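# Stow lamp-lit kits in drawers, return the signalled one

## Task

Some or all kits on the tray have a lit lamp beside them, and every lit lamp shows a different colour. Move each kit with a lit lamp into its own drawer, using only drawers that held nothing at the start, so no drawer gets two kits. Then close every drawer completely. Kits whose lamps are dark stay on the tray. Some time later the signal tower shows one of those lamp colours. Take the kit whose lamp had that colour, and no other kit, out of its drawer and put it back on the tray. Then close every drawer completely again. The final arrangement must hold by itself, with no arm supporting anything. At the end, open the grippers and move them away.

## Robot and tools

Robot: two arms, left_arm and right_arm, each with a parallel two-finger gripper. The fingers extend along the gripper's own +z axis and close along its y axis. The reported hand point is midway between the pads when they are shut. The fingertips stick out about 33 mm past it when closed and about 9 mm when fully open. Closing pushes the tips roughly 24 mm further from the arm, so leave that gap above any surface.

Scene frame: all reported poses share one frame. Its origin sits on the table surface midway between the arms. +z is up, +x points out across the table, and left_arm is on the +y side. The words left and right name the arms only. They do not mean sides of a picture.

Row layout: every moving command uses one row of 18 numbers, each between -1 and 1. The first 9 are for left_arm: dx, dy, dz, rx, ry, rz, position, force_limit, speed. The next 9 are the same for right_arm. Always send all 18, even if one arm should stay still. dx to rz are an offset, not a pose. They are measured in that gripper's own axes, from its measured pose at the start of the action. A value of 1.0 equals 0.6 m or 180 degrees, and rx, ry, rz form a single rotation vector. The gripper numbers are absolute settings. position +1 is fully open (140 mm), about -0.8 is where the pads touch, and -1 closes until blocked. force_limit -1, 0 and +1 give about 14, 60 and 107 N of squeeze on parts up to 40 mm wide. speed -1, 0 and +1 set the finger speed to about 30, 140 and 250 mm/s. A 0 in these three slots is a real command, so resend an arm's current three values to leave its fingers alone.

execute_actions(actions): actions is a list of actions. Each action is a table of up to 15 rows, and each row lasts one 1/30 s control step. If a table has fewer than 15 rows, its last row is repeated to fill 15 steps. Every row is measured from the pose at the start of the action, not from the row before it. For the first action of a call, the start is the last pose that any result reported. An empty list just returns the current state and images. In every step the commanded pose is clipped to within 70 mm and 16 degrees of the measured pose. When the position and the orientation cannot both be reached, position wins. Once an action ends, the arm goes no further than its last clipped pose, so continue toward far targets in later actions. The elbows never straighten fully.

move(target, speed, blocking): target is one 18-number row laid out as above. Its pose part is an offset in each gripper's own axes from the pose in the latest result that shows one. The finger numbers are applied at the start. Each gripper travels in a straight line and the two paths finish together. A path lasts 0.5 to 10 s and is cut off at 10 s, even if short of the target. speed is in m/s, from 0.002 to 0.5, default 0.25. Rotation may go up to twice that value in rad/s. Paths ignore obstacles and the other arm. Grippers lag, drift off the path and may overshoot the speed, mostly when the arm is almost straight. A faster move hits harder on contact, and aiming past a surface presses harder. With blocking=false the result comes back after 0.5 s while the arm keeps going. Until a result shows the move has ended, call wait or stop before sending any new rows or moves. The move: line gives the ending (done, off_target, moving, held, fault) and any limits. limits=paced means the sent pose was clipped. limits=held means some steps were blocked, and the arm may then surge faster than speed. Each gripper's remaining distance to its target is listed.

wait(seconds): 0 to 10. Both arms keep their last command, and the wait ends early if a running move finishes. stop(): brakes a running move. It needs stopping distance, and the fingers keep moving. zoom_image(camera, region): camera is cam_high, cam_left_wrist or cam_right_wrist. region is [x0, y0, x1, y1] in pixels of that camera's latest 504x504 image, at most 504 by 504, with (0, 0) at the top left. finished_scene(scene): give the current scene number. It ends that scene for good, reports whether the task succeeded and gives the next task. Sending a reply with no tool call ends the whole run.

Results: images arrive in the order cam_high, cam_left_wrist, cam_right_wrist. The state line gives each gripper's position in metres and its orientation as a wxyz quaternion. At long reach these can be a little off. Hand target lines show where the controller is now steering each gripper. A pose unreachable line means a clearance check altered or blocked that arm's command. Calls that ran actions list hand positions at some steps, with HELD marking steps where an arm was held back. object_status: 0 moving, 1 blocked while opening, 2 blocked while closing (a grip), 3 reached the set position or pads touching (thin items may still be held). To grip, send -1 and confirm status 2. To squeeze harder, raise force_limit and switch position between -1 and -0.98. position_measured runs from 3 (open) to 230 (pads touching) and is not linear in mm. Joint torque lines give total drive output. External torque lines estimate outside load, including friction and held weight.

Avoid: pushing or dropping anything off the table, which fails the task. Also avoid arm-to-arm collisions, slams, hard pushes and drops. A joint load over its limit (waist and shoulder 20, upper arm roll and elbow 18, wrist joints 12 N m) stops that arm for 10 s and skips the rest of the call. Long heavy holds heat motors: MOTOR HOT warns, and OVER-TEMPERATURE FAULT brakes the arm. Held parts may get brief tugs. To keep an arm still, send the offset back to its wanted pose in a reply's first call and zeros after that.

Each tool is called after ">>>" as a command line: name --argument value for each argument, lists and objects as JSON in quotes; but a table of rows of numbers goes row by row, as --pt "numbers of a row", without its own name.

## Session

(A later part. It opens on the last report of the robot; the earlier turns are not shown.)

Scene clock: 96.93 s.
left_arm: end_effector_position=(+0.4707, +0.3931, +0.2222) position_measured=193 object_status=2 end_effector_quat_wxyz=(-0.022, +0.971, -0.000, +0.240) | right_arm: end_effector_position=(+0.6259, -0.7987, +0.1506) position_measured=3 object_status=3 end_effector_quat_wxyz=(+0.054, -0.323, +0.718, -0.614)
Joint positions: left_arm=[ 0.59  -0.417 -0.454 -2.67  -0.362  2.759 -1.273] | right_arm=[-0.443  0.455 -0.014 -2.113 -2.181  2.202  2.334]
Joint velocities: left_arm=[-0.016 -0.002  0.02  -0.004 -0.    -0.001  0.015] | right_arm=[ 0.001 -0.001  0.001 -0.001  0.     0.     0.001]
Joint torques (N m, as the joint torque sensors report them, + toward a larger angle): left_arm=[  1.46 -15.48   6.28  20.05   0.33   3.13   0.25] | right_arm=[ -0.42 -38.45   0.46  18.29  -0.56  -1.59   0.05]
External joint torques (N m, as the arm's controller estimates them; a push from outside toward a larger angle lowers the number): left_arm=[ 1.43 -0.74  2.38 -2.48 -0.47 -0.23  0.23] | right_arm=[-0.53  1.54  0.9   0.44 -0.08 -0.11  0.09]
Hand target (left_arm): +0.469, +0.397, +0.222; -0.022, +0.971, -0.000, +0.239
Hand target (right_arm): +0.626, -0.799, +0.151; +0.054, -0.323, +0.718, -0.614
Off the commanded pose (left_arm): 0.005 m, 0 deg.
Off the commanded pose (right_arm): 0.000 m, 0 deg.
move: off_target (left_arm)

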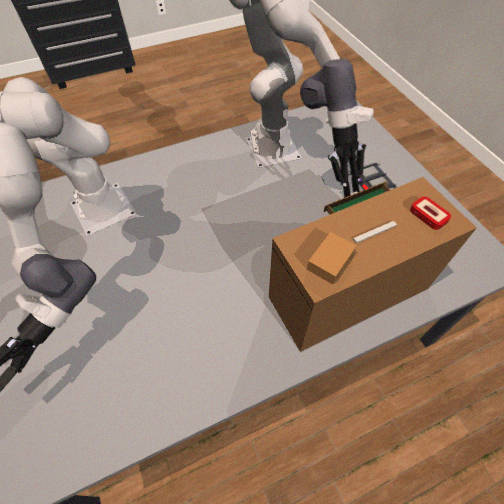

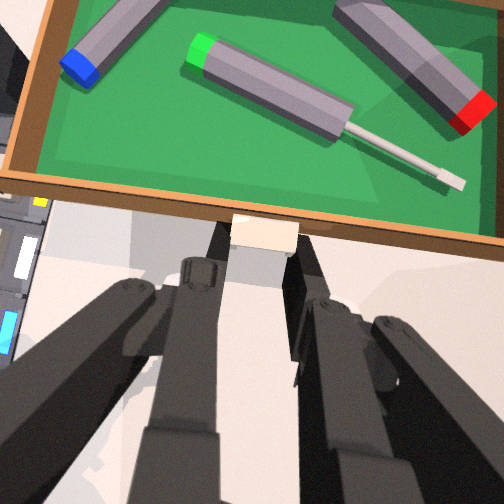

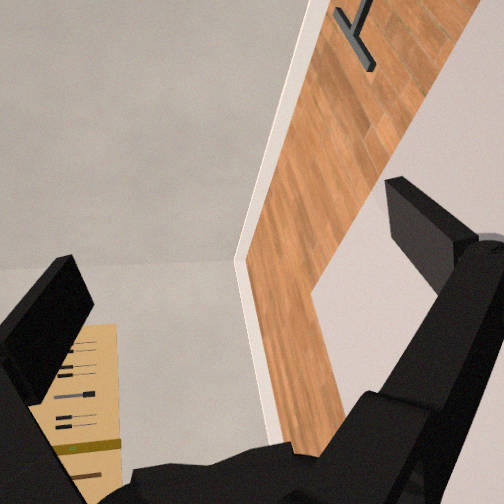

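>>> move --target '[0.194,-0.006,0.103,0,0,0,-1,0,0,0,0,0,0,0,0,1,0,0]' --speed 0.08

>>> move --target '[-0.06,0,-0.032,0,0,0,-0.2,0,0,0,0,0,0,0,0,1,0,0]' --speed 0.1

Scene clock: 101.17 s.
left_arm: end_effector_position=(+0.5996, +0.3983, +0.2229) position_measured=193 object_status=2 end_effector_quat_wxyz=(-0.021, +0.971, -0.002, +0.239) | right_arm: end_effector_position=(+0.6259, -0.7987, +0.1506) position_measured=3 object_status=3 end_effector_quat_wxyz=(+0.054, -0.323, +0.718, -0.614)
Joint positions: left_arm=[ 0.802  0.002 -0.624 -2.271  0.051  2.756 -1.565] | right_arm=[-0.443  0.455 -0.014 -2.113 -2.181  2.202  2.334]
Joint velocities: left_arm=[-0.     0.002 -0.001  0.004  0.024 -0.007 -0.055] | right_arm=[-0.     0.001  0.    -0.    -0.    -0.     0.001]
Joint torques (N m, as the joint torque sensors report them, + toward a larger angle): left_arm=[  2.23 -21.8   -0.17  24.97   2.03   4.32   0.41] | right_arm=[ -0.43 -38.74   0.58  18.36  -0.57  -1.56   0.1 ]
External joint torques (N m, as the arm's controller estimates them; a push from outside toward a larger angle lowers the number): left_arm=[ 2.18  4.05 -0.2   1.67  1.45  0.96  0.41] | right_arm=[-0.42  1.03  1.12  0.62 -0.1  -0.09  0.14]
Hand target (left_arm): +0.603, +0.400, +0.224; -0.020, +0.970, +0.001, +0.242
Hand target (right_arm): +0.626, -0.799, +0.151; +0.054, -0.323, +0.718, -0.614
Off the commanded pose (left_arm): 0.003 m, 0 deg.
Off the commanded pose (right_arm): 0.000 m, 0 deg.
move: done

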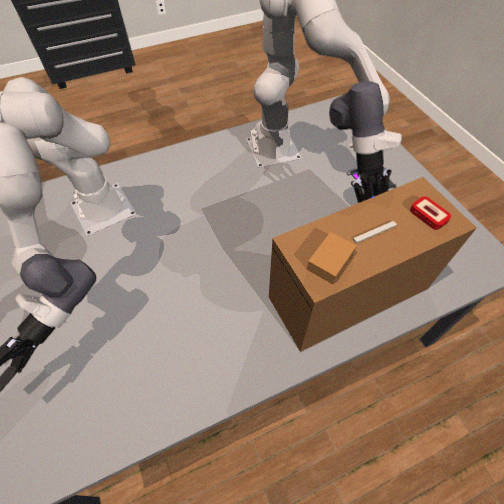

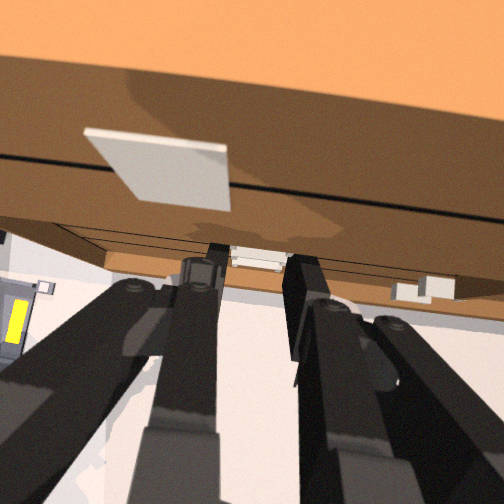

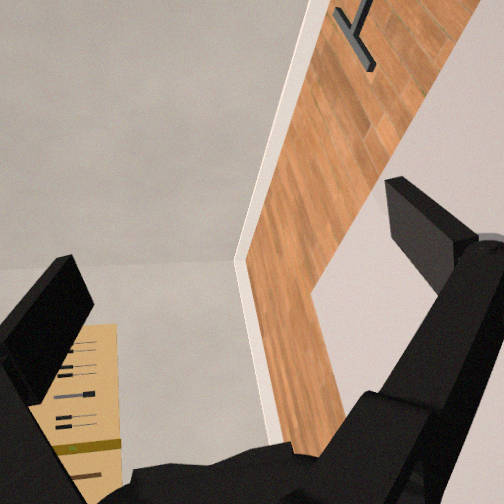

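Scene clock: 101.97 s.
left_arm: end_effector_position=(+0.5589, +0.3975, +0.2222) position_measured=154 object_status=3 end_effector_quat_wxyz=(-0.020, +0.971, +0.008, +0.237) | right_arm: end_effector_position=(+0.6259, -0.7987, +0.1506) position_measured=3 object_status=3 end_effector_quat_wxyz=(+0.054, -0.323, +0.718, -0.614)
Joint positions: left_arm=[ 0.757 -0.131 -0.585 -2.402 -0.115  2.769 -1.465] | right_arm=[-0.443  0.455 -0.014 -2.113 -2.181  2.202  2.334]
Joint velocities: left_arm=[-0.033 -0.002  0.038 -0.005 -0.035  0.006  0.081] | right_arm=[-0.    -0.    -0.001 -0.     0.    -0.    -0.   ]
Joint torques (N m, as the joint torque sensors report them, + toward a larger angle): left_arm=[ -1.73 -23.37   3.41  20.93  -0.51   3.72   0.31] | right_arm=[ -0.27 -38.54   0.49  18.36  -0.57  -1.6    0.06]
External joint torques (N m, as the arm's controller estimates them; a push from outside toward a larger angle lowers the number): left_arm=[-1.66 -0.95  1.48 -2.26 -1.2   0.32  0.3 ] | right_arm=[-0.34  1.52  0.96  0.46 -0.09 -0.12  0.1 ]
Hand target (left_arm): +0.559, +0.397, +0.223; -0.021, +0.971, -0.003, +0.238
Hand target (right_arm): +0.626, -0.799, +0.151; +0.054, -0.323, +0.718, -0.614
Off the commanded pose (left_arm): 0.001 m, 1 deg.
Off the commanded pose (right_arm): 0.000 m, 0 deg.
move: done

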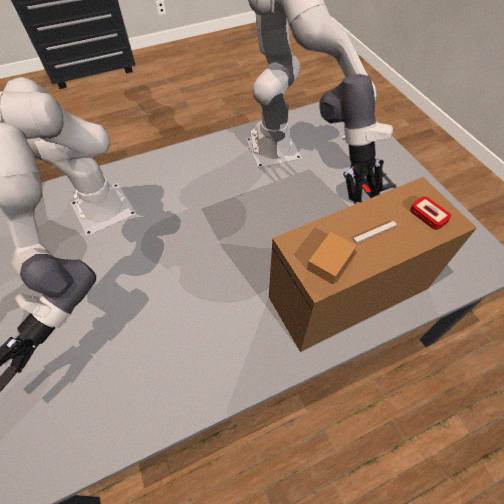

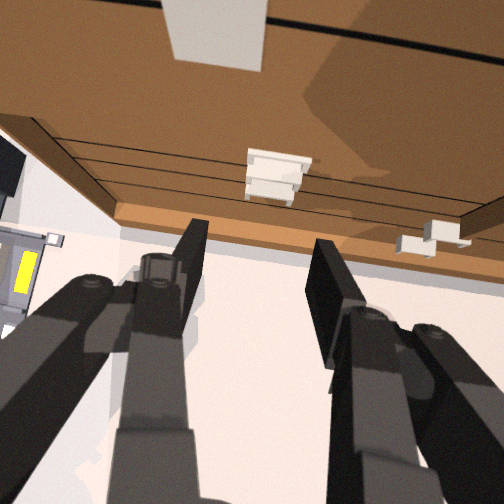

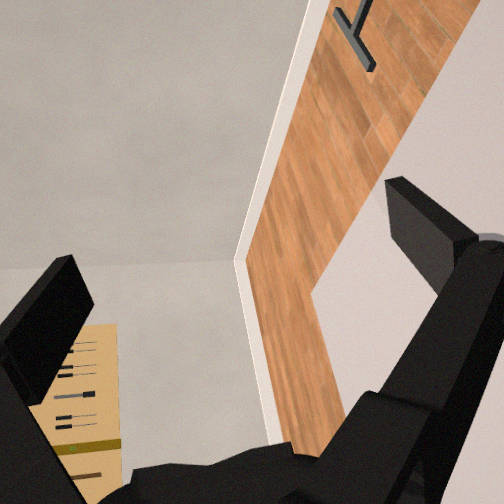

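>>> move --target '[-0.025,0,0.049,0,0.097,0,-0.2,0,0,0,0,0,0,0,0,1,0,0]'

>>> move --target '[0.038,0,0.038,0,0,0,-0.2,0,0,0,0,0,0,0,0,1,0,0]' --speed 0.06

Scene clock: 110.50 s.
left_arm: end_effector_position=(+0.5611, +0.3977, +0.1890) position_measured=154 object_status=3 end_effector_quat_wxyz=(-0.027, +0.924, -0.004, +0.381) | right_arm: end_effector_position=(+0.6259, -0.7987, +0.1506) position_measured=3 object_status=3 end_effector_quat_wxyz=(+0.054, -0.323, +0.718, -0.614)
Joint positions: left_arm=[ 0.607 -0.028 -0.444 -2.67  -0.062  3.428 -1.472] | right_arm=[-0.443  0.455 -0.014 -2.113 -2.181  2.202  2.334]
Joint velocities: left_arm=[-0.031  0.001  0.066 -0.002  0.132  0.016 -0.114] | right_arm=[ 0.     0.     0.001  0.001 -0.001  0.001  0.001]
Joint torques (N m, as the joint torque sensors report them, + toward a larger angle): left_arm=[ -2.23 -21.9    0.51  16.35   1.39   3.89  -0.04] | right_arm=[ -0.74 -38.7    0.61  18.48  -0.62  -1.57   0.06]
External joint torques (N m, as the arm's controller estimates them; a push from outside toward a larger angle lowers the number): left_arm=[-2.14  1.63  0.34 -2.36  0.95  0.39 -0.06] | right_arm=[-0.8   1.28  1.08  0.59 -0.14 -0.1   0.1 ]
Hand target (left_arm): +0.561, +0.395, +0.188; -0.020, +0.924, +0.005, +0.382
Hand target (right_arm): +0.626, -0.799, +0.151; +0.054, -0.323, +0.718, -0.614
Off the commanded pose (left_arm): 0.002 m, 1 deg.
Off the commanded pose (right_arm): 0.000 m, 0 deg.
move: done

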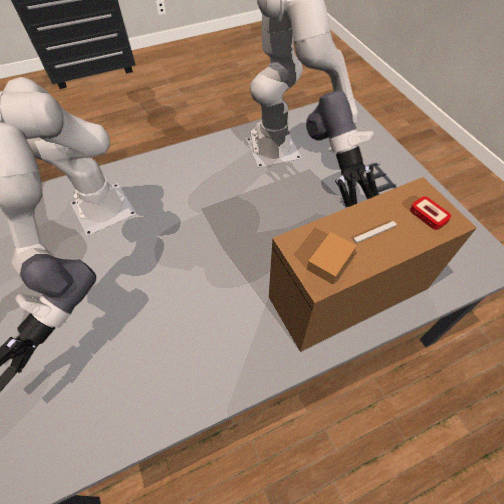

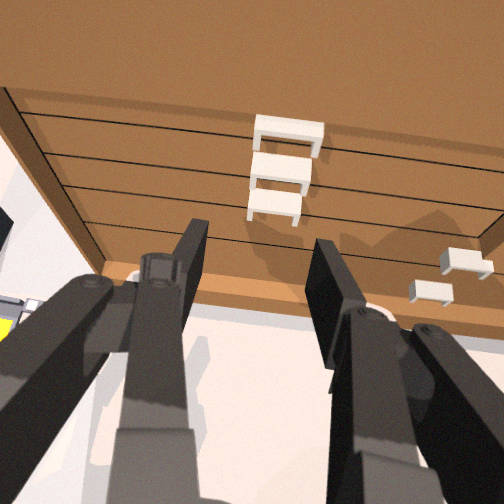

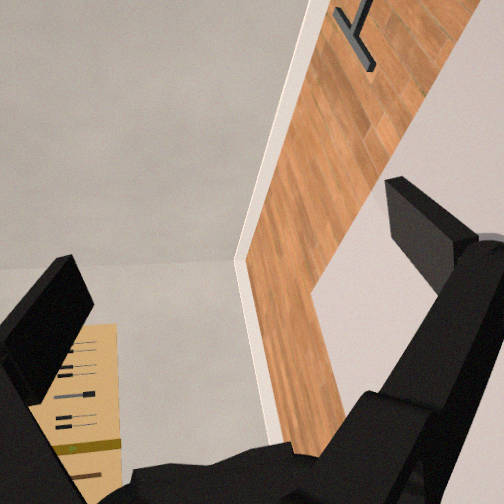

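Scene clock: 111.33 s.
left_arm: end_effector_position=(+0.5932, +0.3973, +0.1903) position_measured=154 object_status=3 end_effector_quat_wxyz=(-0.016, +0.923, +0.005, +0.384) | right_arm: end_effector_position=(+0.6259, -0.7987, +0.1506) position_measured=3 object_status=3 end_effector_quat_wxyz=(+0.054, -0.323, +0.718, -0.614)
Joint positions: left_arm=[ 0.574  0.056 -0.434 -2.566 -0.171  3.41  -1.382] | right_arm=[-0.443  0.455 -0.014 -2.113 -2.181  2.202  2.334]
Joint velocities: left_arm=[-0.091  0.004  0.054  0.011 -0.13  -0.006  0.122] | right_arm=[ 0.001 -0.    -0.001  0.001  0.     0.    -0.   ]
Joint torques (N m, as the joint torque sensors report them, + toward a larger angle): left_arm=[ -1.86 -24.56  -0.29  19.56  -0.34   2.95   0.45] | right_arm=[ -0.24 -38.62   0.56  18.46  -0.59  -1.55   0.06]
External joint torques (N m, as the arm's controller estimates them; a push from outside toward a larger angle lowers the number): left_arm=[-1.99  2.23  0.19  0.56 -1.13 -0.54  0.43] | right_arm=[-0.23  1.41  1.1   0.57 -0.11 -0.07  0.1 ]
Hand target (left_arm): +0.593, +0.398, +0.189; -0.021, +0.924, -0.005, +0.382
Hand target (right_arm): +0.626, -0.799, +0.151; +0.054, -0.323, +0.718, -0.614
Off the commanded pose (left_arm): 0.002 m, 2 deg.
Off the commanded pose (right_arm): 0.000 m, 0 deg.
move: done

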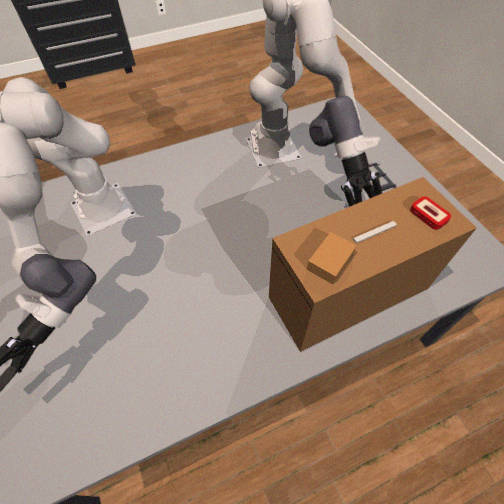

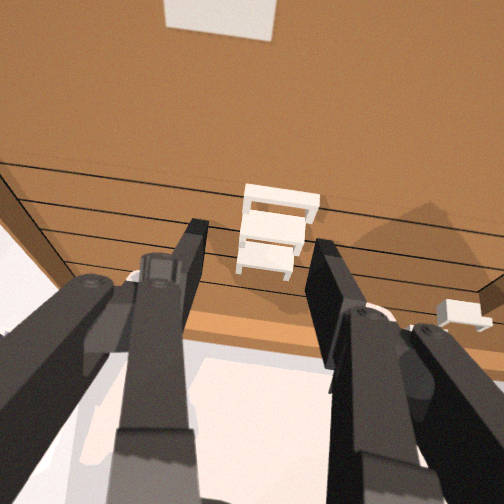

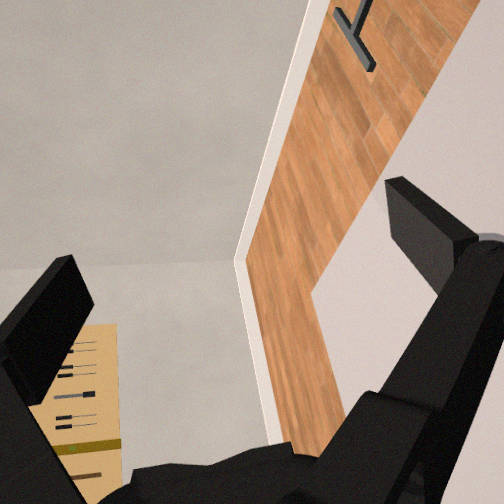

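>>> execute_actions --actions '[[[0,0,0,0,0,0,-1,0,0,0,0,0,0,0,0,1,0,0]],[[0,0,0,0,0,0,-1,0,0,0,0,0,0,0,0,1,0,0]]]'

>>> move --target '[-0.1,-0.002,-0.1,0,0,0,-1,0,0,0,0,0,0,0,0,1,0,0]' --speed 0.08

Scene clock: 115.10 s.
left_arm: end_effector_position=(+0.5933, +0.3936, +0.1902) position_measured=193 object_status=2 end_effector_quat_wxyz=(-0.017, +0.923, -0.002, +0.383) | right_arm: end_effector_position=(+0.6259, -0.7987, +0.1506) position_measured=3 object_status=3 end_effector_quat_wxyz=(+0.054, -0.323, +0.718, -0.614)
Joint positions: left_arm=[ 0.567  0.057 -0.437 -2.565 -0.186  3.409 -1.36 ] | right_arm=[-0.443  0.455 -0.014 -2.113 -2.181  2.202  2.334]
Joint velocities: left_arm=[ 0.     0.     0.001 -0.002  0.    -0.     0.001] | right_arm=[-0.001 -0.002  0.001  0.001 -0.001 -0.001  0.001]
Joint torques (N m, as the joint torque sensors report them, + toward a larger angle): left_arm=[ -0.02 -26.12  -0.84  18.96   0.69   3.41   0.11] | right_arm=[ -0.61 -38.5    0.68  18.27  -0.58  -1.58   0.05]
External joint torques (N m, as the arm's controller estimates them; a push from outside toward a larger angle lowers the number): left_arm=[-0.04  0.59 -0.28 -0.03 -0.09 -0.08  0.09] | right_arm=[-0.61  1.57  1.22  0.34 -0.1  -0.09  0.09]
External joint torques at the end of the 1st action: left_arm=[ 4.16  1.34  0.63 -0.52  0.46  0.1  -0.24] | right_arm=[-0.59  1.49  1.2   0.38 -0.1  -0.09  0.08]
Hand target (left_arm): +0.593, +0.394, +0.190; -0.017, +0.923, -0.002, +0.383
Hand target (right_arm): +0.626, -0.799, +0.151; +0.054, -0.323, +0.718, -0.614
Off the commanded pose (left_arm): 0.000 m, 0 deg.
Off the commanded pose (right_arm): 0.000 m, 0 deg.
Step readings (end_effector_position; steps 1 to 15: 1st action; 16 to 30: 2nd action):
0: left_arm (+0.5931, +0.3982, +0.1900) | right_arm (+0.6259, -0.7987, +0.1506)
1: left_arm (+0.5931, +0.3981, +0.1900) | right_arm (+0.6259, -0.7987, +0.1506)
2: left_arm (+0.5931, +0.3977, +0.1900) | right_arm (+0.6259, -0.7987, +0.1506)
4: left_arm (+0.5932, +0.3952, +0.1900) | right_arm (+0.6259, -0.7987, +0.1506)
8: left_arm (+0.5933, +0.3937, +0.1902) | right_arm (+0.6259, -0.7987, +0.1506)
15: left_arm (+0.5933, +0.3937, +0.1902) | right_arm (+0.6259, -0.7987, +0.1506)
16: left_arm (+0.5933, +0.3936, +0.1902) | right_arm (+0.6259, -0.7987, +0.1506)
17: left_arm (+0.5933, +0.3936, +0.1902) | right_arm (+0.6259, -0.7987, +0.1506)
19: left_arm (+0.5933, +0.3936, +0.1902) | right_arm (+0.6259, -0.7987, +0.1506)
23: left_arm (+0.5933, +0.3936, +0.1902) | right_arm (+0.6259, -0.7987, +0.1506)
30: end_effector_position above

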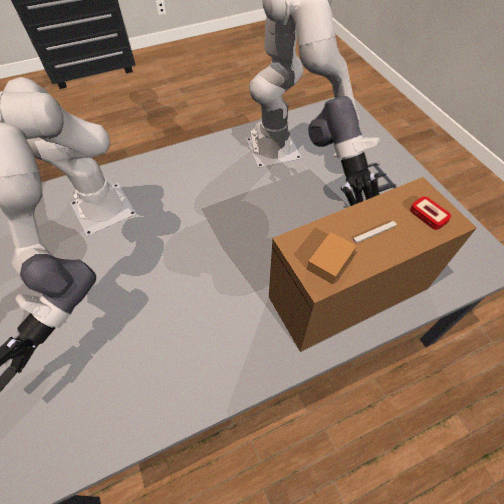

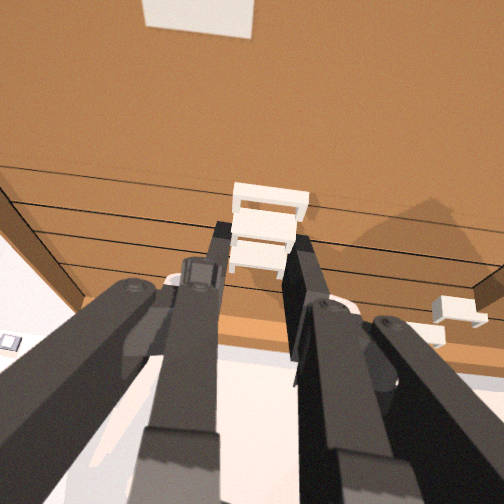

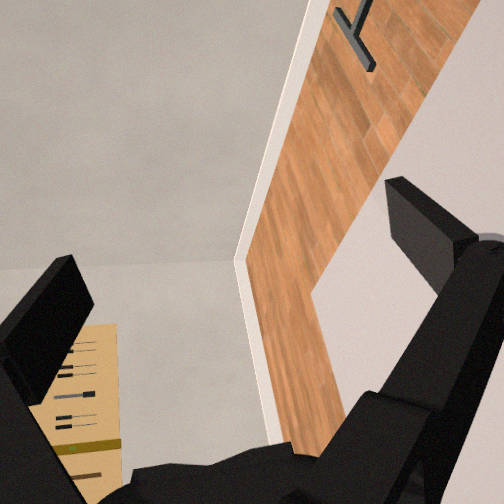

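Scene clock: 116.67 s.
left_arm: end_effector_position=(+0.5091, +0.3929, +0.1894) position_measured=193 object_status=2 end_effector_quat_wxyz=(-0.024, +0.924, -0.009, +0.383) | right_arm: end_effector_position=(+0.6259, -0.7987, +0.1506) position_measured=3 object_status=3 end_effector_quat_wxyz=(+0.054, -0.323, +0.718, -0.614)
Joint positions: left_arm=[ 0.39  -0.163 -0.181 -2.834  0.121  3.464 -1.618] | right_arm=[-0.443  0.455 -0.014 -2.113 -2.181  2.202  2.334]
Joint velocities: left_arm=[-0.075 -0.     0.1   -0.002  0.062  0.002 -0.055] | right_arm=[-0.002 -0.002  0.001 -0.001  0.     0.     0.   ]
Joint torques (N m, as the joint torque sensors report them, + toward a larger angle): left_arm=[  0.76 -20.83   2.32  16.09   0.75   3.4    0.1 ] | right_arm=[ -0.22 -38.53   0.59  18.55  -0.59  -1.59   0.06]
External joint torques (N m, as the arm's controller estimates them; a push from outside toward a larger angle lowers the number): left_arm=[ 0.87 -0.63  1.9  -2.26  0.64 -0.09  0.1 ] | right_arm=[-0.15  1.5   1.19  0.69 -0.11 -0.1   0.1 ]
Hand target (left_arm): +0.508, +0.395, +0.189; -0.021, +0.924, -0.002, +0.382
Hand target (right_arm): +0.626, -0.799, +0.151; +0.054, -0.323, +0.718, -0.614
Off the commanded pose (left_arm): 0.001 m, 1 deg.
Off the commanded pose (right_arm): 0.000 m, 0 deg.
move: done

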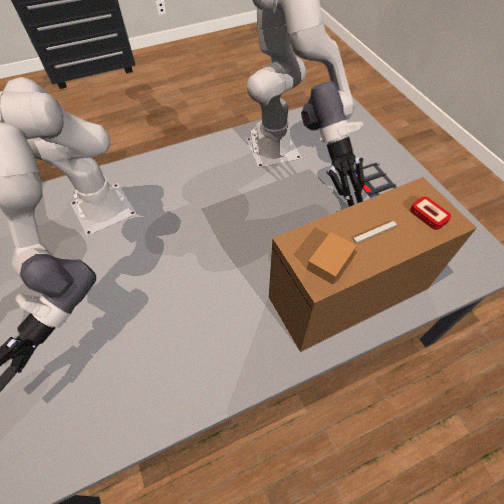

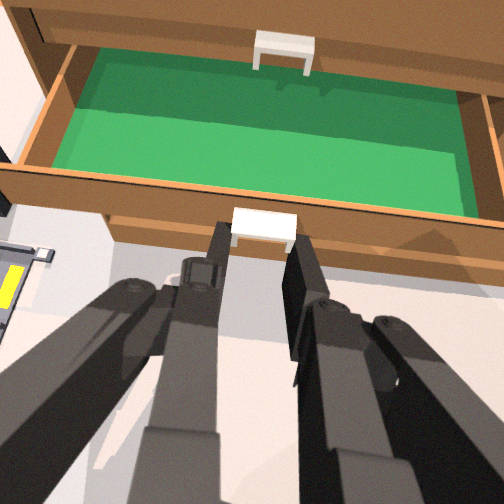

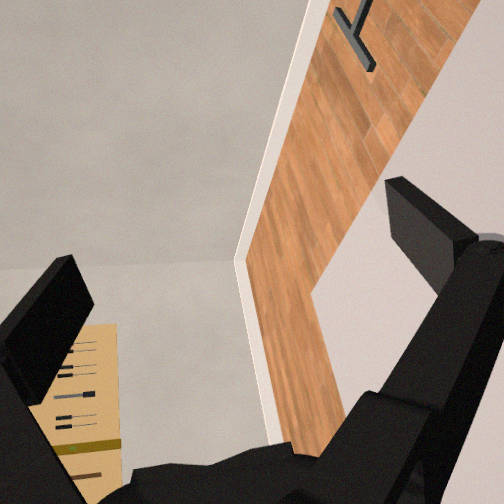

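>>> move --target '[-0.05,-0.002,-0.05,0,0,0,-1,0,0,0,0,0,0,0,0,1,0,0]' --speed 0.08

>>> move --target '[-0.1,0,-0.1,0,-0.15,0,0.3,0,0,0,0,0,0,0,0,1,0,0]'

Scene clock: 119.80 s.
left_arm: end_effector_position=(+0.4679, +0.3925, +0.1896) position_measured=193 object_status=2 end_effector_quat_wxyz=(-0.024, +0.923, -0.010, +0.383) | right_arm: end_effector_position=(+0.6259, -0.7987, +0.1506) position_measured=3 object_status=3 end_effector_quat_wxyz=(+0.054, -0.323, +0.718, -0.614)
Joint positions: left_arm=[ 0.342 -0.283 -0.11  -2.96   0.176  3.471 -1.649] | right_arm=[-0.443  0.455 -0.014 -2.113 -2.181  2.202  2.334]
Joint velocities: left_arm=[-0.008 -0.005  0.01  -0.005  0.006  0.001 -0.005] | right_arm=[-0.     0.    -0.    -0.001  0.001  0.001  0.   ]
Joint torques (N m, as the joint torque sensors report them, + toward a larger angle): left_arm=[  0.23 -16.64   3.18  16.47   0.54   3.4    0.21] | right_arm=[ -0.35 -38.35   0.7   18.49  -0.58  -1.56   0.06]
External joint torques (N m, as the arm's controller estimates them; a push from outside toward a larger angle lowers the number): left_arm=[ 0.25 -0.53  2.69 -1.87  0.51 -0.09  0.2 ] | right_arm=[-0.28  1.42  1.29  0.76 -0.11 -0.09  0.1 ]
Hand target (left_arm): +0.467, +0.394, +0.189; -0.025, +0.924, -0.009, +0.382
Hand target (right_arm): +0.626, -0.799, +0.151; +0.054, -0.323, +0.718, -0.614
Off the commanded pose (left_arm): 0.002 m, 0 deg.
Off the commanded pose (right_arm): 0.000 m, 0 deg.
move: done

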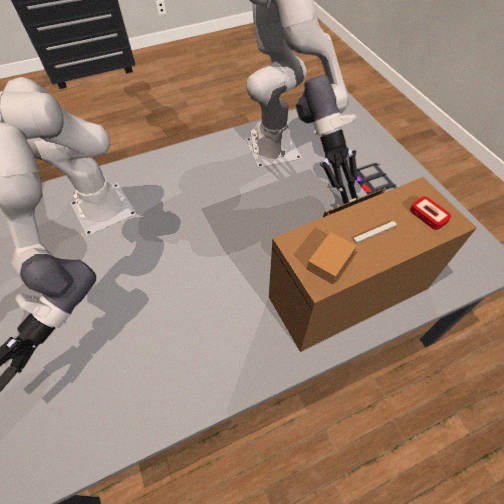

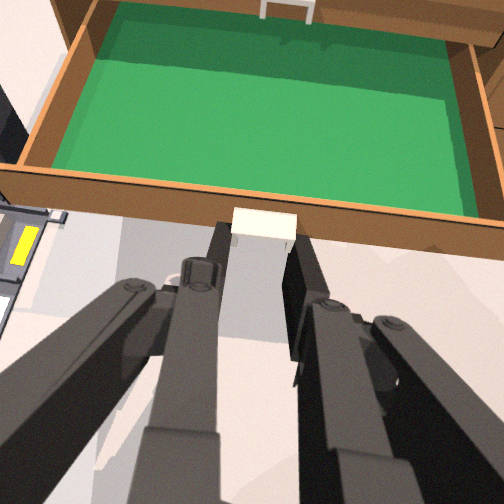

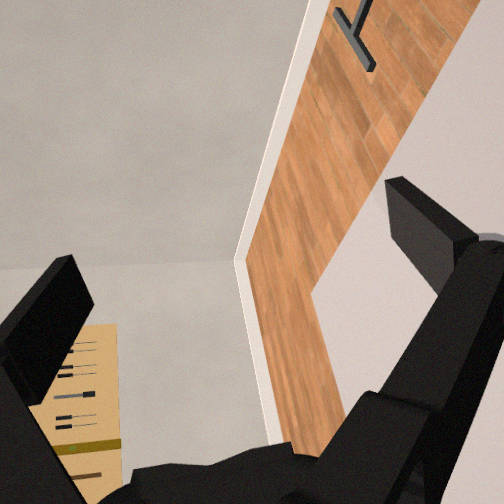

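Scene clock: 121.57 s.
left_arm: end_effector_position=(+0.3821, +0.3984, +0.1919) position_measured=91 object_status=3 end_effector_quat_wxyz=(-0.034, +0.987, +0.000, +0.159) | right_arm: end_effector_position=(+0.6259, -0.7987, +0.1506) position_measured=3 object_status=3 end_effector_quat_wxyz=(+0.054, -0.323, +0.718, -0.614)
Joint positions: left_arm=[ 0.141 -0.552  0.047 -2.808  0.143  2.575 -1.629] | right_arm=[-0.443  0.455 -0.014 -2.113 -2.181  2.202  2.334]
Joint velocities: left_arm=[-0.002 -0.     0.002  0.001  0.001 -0.012  0.   ] | right_arm=[-0.     0.002  0.001  0.    -0.001  0.     0.002]
Joint torques (N m, as the joint torque sensors report them, + toward a larger angle): left_arm=[ -0.5  -11.15  -1.67  23.99   0.1    2.61   0.27] | right_arm=[ -0.64 -38.56   0.58  18.49  -0.59  -1.58   0.08]
External joint torques (N m, as the arm's controller estimates them; a push from outside toward a larger angle lowers the number): left_arm=[-0.47  0.74 -0.64  0.59 -0.51 -0.55  0.27] | right_arm=[-0.63  1.23  1.12  0.74 -0.12 -0.11  0.12]
Hand target (left_arm): +0.382, +0.398, +0.192; -0.034, +0.987, -0.001, +0.157
Hand target (right_arm): +0.626, -0.799, +0.151; +0.054, -0.323, +0.718, -0.614
Off the commanded pose (left_arm): 0.006 m, 1 deg.
Off the commanded pose (right_arm): 0.000 m, 0 deg.
move: off_target (left_arm)

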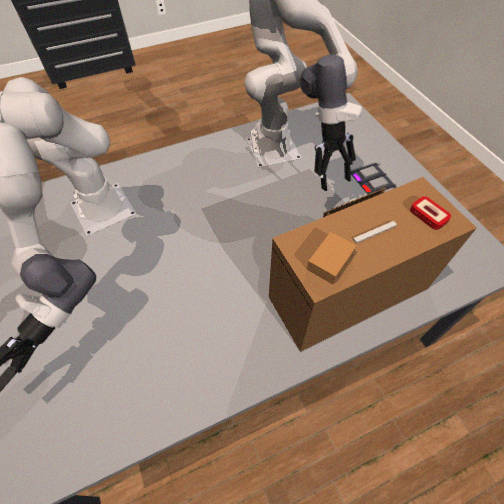

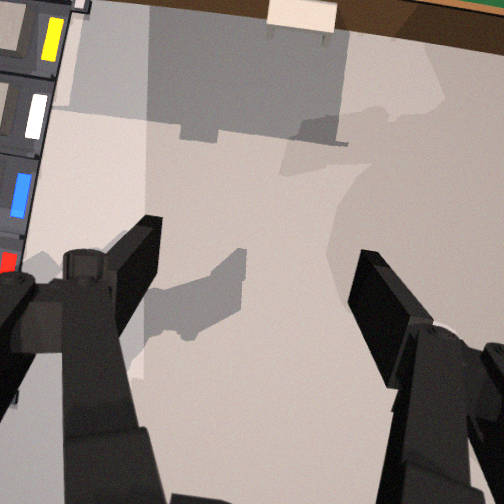

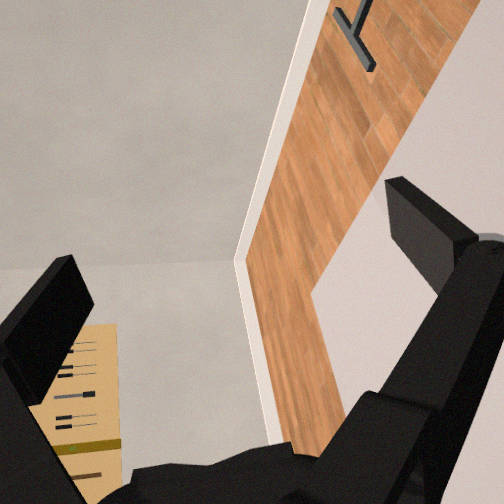

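>>> move --target '[0.006,-0.42,0.155,-0.021,0,0,0.3,0,0,0,0,0,0,0,0,1,0,0]'

Scene clock: 129.00 s.
left_arm: end_effector_position=(+0.4124, +0.6530, +0.1173) position_measured=91 object_status=3 end_effector_quat_wxyz=(+0.003, +0.988, -0.003, +0.157) | right_arm: end_effector_position=(+0.6259, -0.7987, +0.1506) position_measured=3 object_status=3 end_effector_quat_wxyz=(+0.054, -0.323, +0.718, -0.614)
Joint positions: left_arm=[-0.05  -0.015  0.78  -2.468 -0.398  2.685 -0.63 ] | right_arm=[-0.443  0.455 -0.014 -2.113 -2.181  2.202  2.334]
Joint velocities: left_arm=[ 0.    -0.     0.001  0.001 -0.007 -0.003  0.038] | right_arm=[-0.001  0.001 -0.001  0.001 -0.002  0.     0.002]
Joint torques (N m, as the joint torque sensors report them, + toward a larger angle): left_arm=[  0.21 -17.48  -0.9   21.19  -0.28   2.41   0.44] | right_arm=[ -0.57 -38.73   0.51  18.5   -0.57  -1.59   0.05]
External joint torques (N m, as the arm's controller estimates them; a push from outside toward a larger angle lowers the number): left_arm=[ 0.2   1.44 -0.61  0.56 -1.07 -0.43  0.43] | right_arm=[-0.46  1.14  1.14  0.7  -0.09 -0.1   0.08]
Hand target (left_arm): +0.413, +0.653, +0.117; +0.004, +0.988, -0.008, +0.157
Hand target (right_arm): +0.626, -0.799, +0.151; +0.054, -0.323, +0.718, -0.614
Off the commanded pose (left_arm): 0.006 m, 1 deg.
Off the commanded pose (right_arm): 0.000 m, 0 deg.
move: off_target (left_arm)

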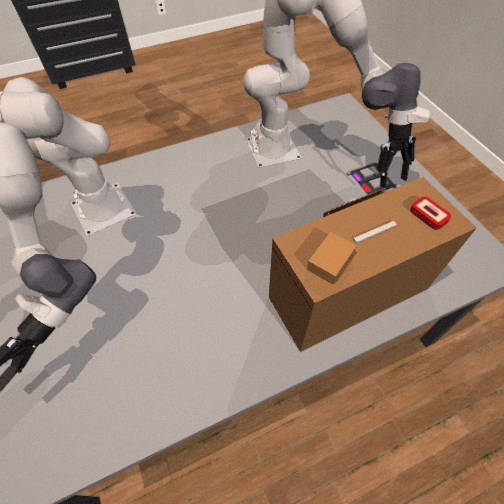

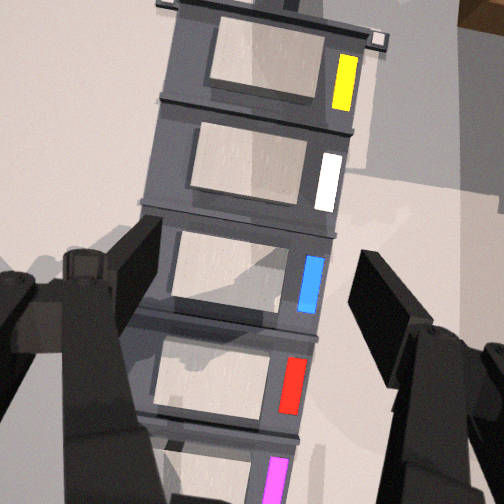

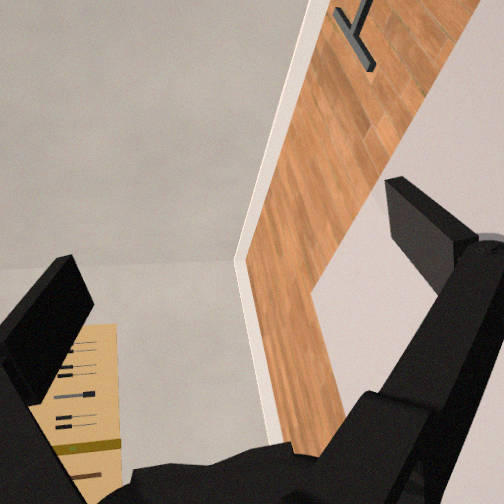

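>>> move --target '[-0.053,-0.03,0.082,0,0,0.013,0.2,0,0,0,0,0,0,0,0,1,0,0]' --speed 0.15

Scene clock: 133.20 s.
left_arm: end_effector_position=(+0.3979, +0.6669, +0.0573) position_measured=104 object_status=3 end_effector_quat_wxyz=(+0.006, +0.988, -0.019, +0.156) | right_arm: end_effector_position=(+0.6259, -0.7987, +0.1506) position_measured=3 object_status=3 end_effector_quat_wxyz=(+0.054, -0.323, +0.718, -0.614)
Joint positions: left_arm=[ 0.074  0.168  0.661 -2.447 -0.779  2.726 -0.254] | right_arm=[-0.443  0.455 -0.014 -2.113 -2.181  2.202  2.334]
Joint velocities: left_arm=[ 0.003 -0.001 -0.003  0.001 -0.005  0.001  0.038] | right_arm=[ 0.001 -0.001 -0.001  0.001  0.001  0.    -0.   ]
Joint torques (N m, as the joint torque sensors report them, + toward a larger angle): left_arm=[  1.42 -24.65   1.33  18.48  -0.41   2.89   0.23] | right_arm=[ -0.58 -38.55   0.76  18.41  -0.6   -1.61   0.07]
External joint torques (N m, as the arm's controller estimates them; a push from outside toward a larger angle lowers the number): left_arm=[ 1.56 -0.37 -1.63  0.23 -1.19  0.33  0.22] | right_arm=[-0.63  1.47  1.25  0.53 -0.12 -0.13  0.11]
Hand target (left_arm): +0.399, +0.668, +0.059; +0.004, +0.987, -0.024, +0.159
Hand target (right_arm): +0.626, -0.799, +0.151; +0.054, -0.323, +0.718, -0.614
Off the commanded pose (left_arm): 0.005 m, 1 deg.
Off the commanded pose (right_arm): 0.000 m, 0 deg.
move: off_target (left_arm)

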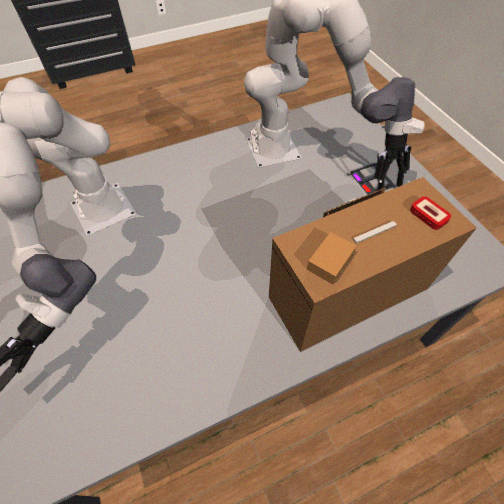

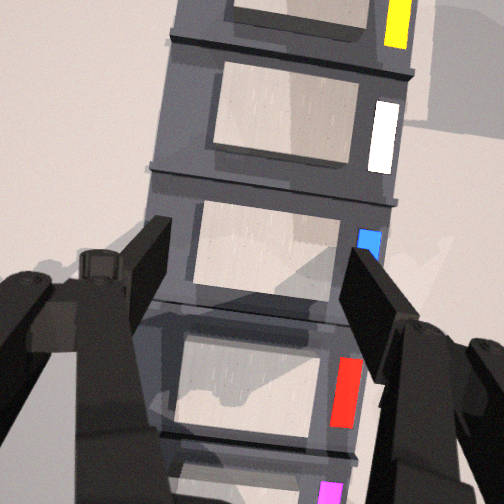

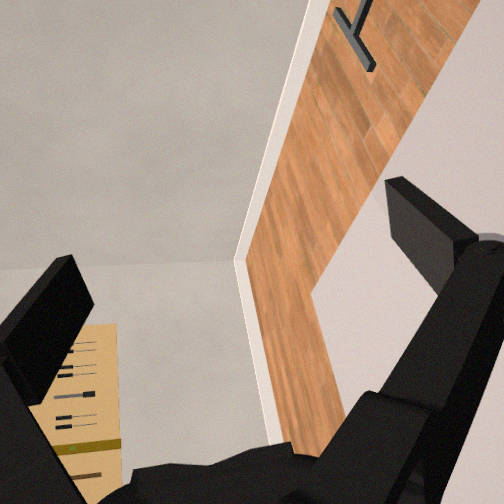

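>>> move --target '[-0.004,0.007,0.025,0,0,0,0.2,0,0,0,0,0,0,0,0,1,0,0]' --speed 0.05

>>> execute_actions --actions '[[[0,0,0,0,0,0,-1,0,0,0,0,0,0,0,0,1,0,0]],[[0,0,0,0,0,0,-1,0,0,0,0,0,0,0,0,1,0,0]]]'

Scene clock: 136.90 s.
left_arm: end_effector_position=(+0.3994, +0.6596, +0.0413) position_measured=104 object_status=3 end_effector_quat_wxyz=(+0.010, +0.988, -0.016, +0.154) | right_arm: end_effector_position=(+0.6259, -0.7987, +0.1506) position_measured=3 object_status=3 end_effector_quat_wxyz=(+0.054, -0.323, +0.718, -0.614)
Joint positions: left_arm=[ 0.088  0.21   0.624 -2.441 -0.861  2.737 -0.207] | right_arm=[-0.443  0.455 -0.014 -2.113 -2.181  2.202  2.334]
Joint velocities: left_arm=[ 0.01   0.    -0.007  0.004 -0.024  0.009  0.036] | right_arm=[ 0.    -0.    -0.001 -0.001 -0.    -0.     0.   ]
Joint torques (N m, as the joint torque sensors report them, + toward a larger angle): left_arm=[  2.48 -22.9    2.23  19.02  -0.41   2.85   0.3 ] | right_arm=[ -0.47 -38.33   0.65  18.67  -0.6   -1.59   0.04]
External joint torques (N m, as the arm's controller estimates them; a push from outside toward a larger angle lowers the number): left_arm=[ 2.57  2.67 -1.39  1.53 -1.18  0.35  0.29] | right_arm=[-0.35  1.49  1.3   0.9  -0.12 -0.1   0.08]
Hand target (left_arm): +0.401, +0.662, +0.042; +0.007, +0.988, -0.019, +0.156
Hand target (right_arm): +0.626, -0.799, +0.151; +0.054, -0.323, +0.718, -0.614
Off the commanded pose (left_arm): 0.003 m, 1 deg.
Off the commanded pose (right_arm): 0.000 m, 0 deg.
move: done

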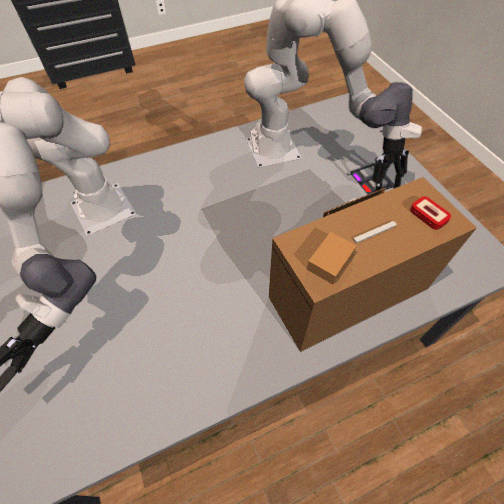

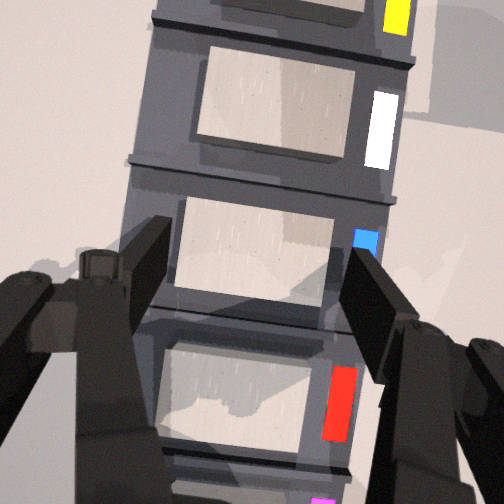

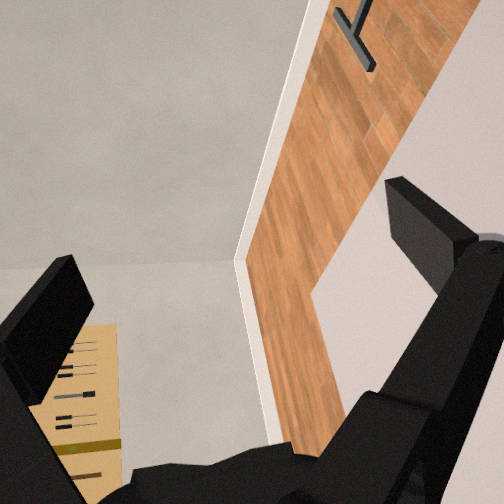

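Scene clock: 137.90 s.
left_arm: end_effector_position=(+0.3999, +0.6600, +0.0420) position_measured=134 object_status=2 end_effector_quat_wxyz=(+0.010, +0.988, -0.015, +0.155) | right_arm: end_effector_position=(+0.6259, -0.7987, +0.1506) position_measured=3 object_status=3 end_effector_quat_wxyz=(+0.054, -0.323, +0.718, -0.614)
Joint positions: left_arm=[ 0.088  0.209  0.624 -2.441 -0.861  2.737 -0.207] | right_arm=[-0.443  0.455 -0.014 -2.113 -2.181  2.202  2.334]
Joint velocities: left_arm=[-0.001 -0.001  0.    -0.001  0.001  0.    -0.   ] | right_arm=[-0.001 -0.001 -0.001 -0.001 -0.002  0.001  0.002]
Joint torques (N m, as the joint torque sensors report them, + toward a larger angle): left_arm=[  0.53 -25.01   2.95  17.24   0.64   2.46   0.15] | right_arm=[ -0.7  -38.69   0.71  18.32  -0.56  -1.58   0.07]
External joint torques (N m, as the arm's controller estimates them; a push from outside toward a larger angle lowers the number): left_arm=[ 0.56  0.54 -0.71 -0.27 -0.12 -0.04  0.14] | right_arm=[-0.6   1.36  1.34  0.44 -0.08 -0.08  0.11]
External joint torques at the end of the 1st action: left_arm=[ 0.55  2.11 -0.41 -0.33  0.06 -0.13  0.09] | right_arm=[-0.26  1.26  1.36  0.43 -0.13 -0.12  0.1 ]
Hand target (left_arm): +0.400, +0.660, +0.042; +0.010, +0.988, -0.015, +0.155
Hand target (right_arm): +0.626, -0.799, +0.151; +0.054, -0.323, +0.718, -0.614
Off the commanded pose (left_arm): 0.000 m, 0 deg.
Off the commanded pose (right_arm): 0.000 m, 0 deg.
Step readings (end_effector_position; steps 1 to 15: 1st action; 16 to 30: 2nd action):
0: left_arm (+0.3994, +0.6596, +0.0413) | right_arm (+0.6259, -0.7987, +0.1506)
1: left_arm (+0.3994, +0.6597, +0.0413) | right_arm (+0.6259, -0.7987, +0.1506)
2: left_arm (+0.3994, +0.6597, +0.0413) | right_arm (+0.6259, -0.7987, +0.1506)
4: left_arm (+0.3997, +0.6599, +0.0417) | right_arm (+0.6259, -0.7987, +0.1506)
8: left_arm (+0.3999, +0.6600, +0.0420) | right_arm (+0.6259, -0.7987, +0.1506)
15: left_arm (+0.3999, +0.6600, +0.0420) | right_arm (+0.6259, -0.7987, +0.1506)
16: left_arm (+0.3999, +0.6600, +0.0420) | right_arm (+0.6259, -0.7987, +0.1506)
17: left_arm (+0.3999, +0.6600, +0.0420) | right_arm (+0.6259, -0.7987, +0.1506)
19: left_arm (+0.3999, +0.6600, +0.0420) | right_arm (+0.6259, -0.7987, +0.1506)
23: left_arm (+0.3999, +0.6600, +0.0420) | right_arm (+0.6259, -0.7987, +0.1506)
30: end_effector_position above

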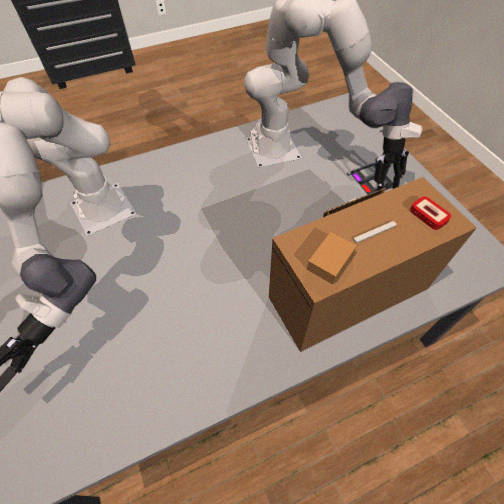

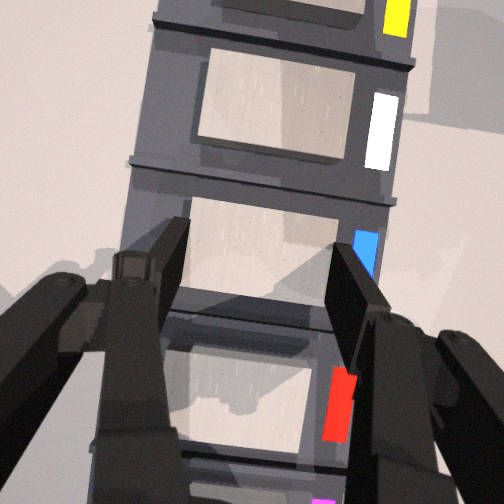

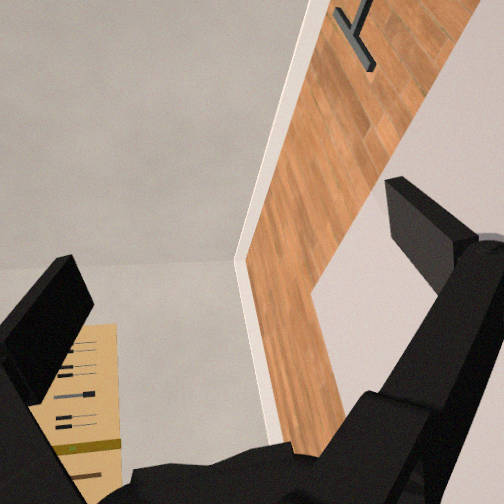

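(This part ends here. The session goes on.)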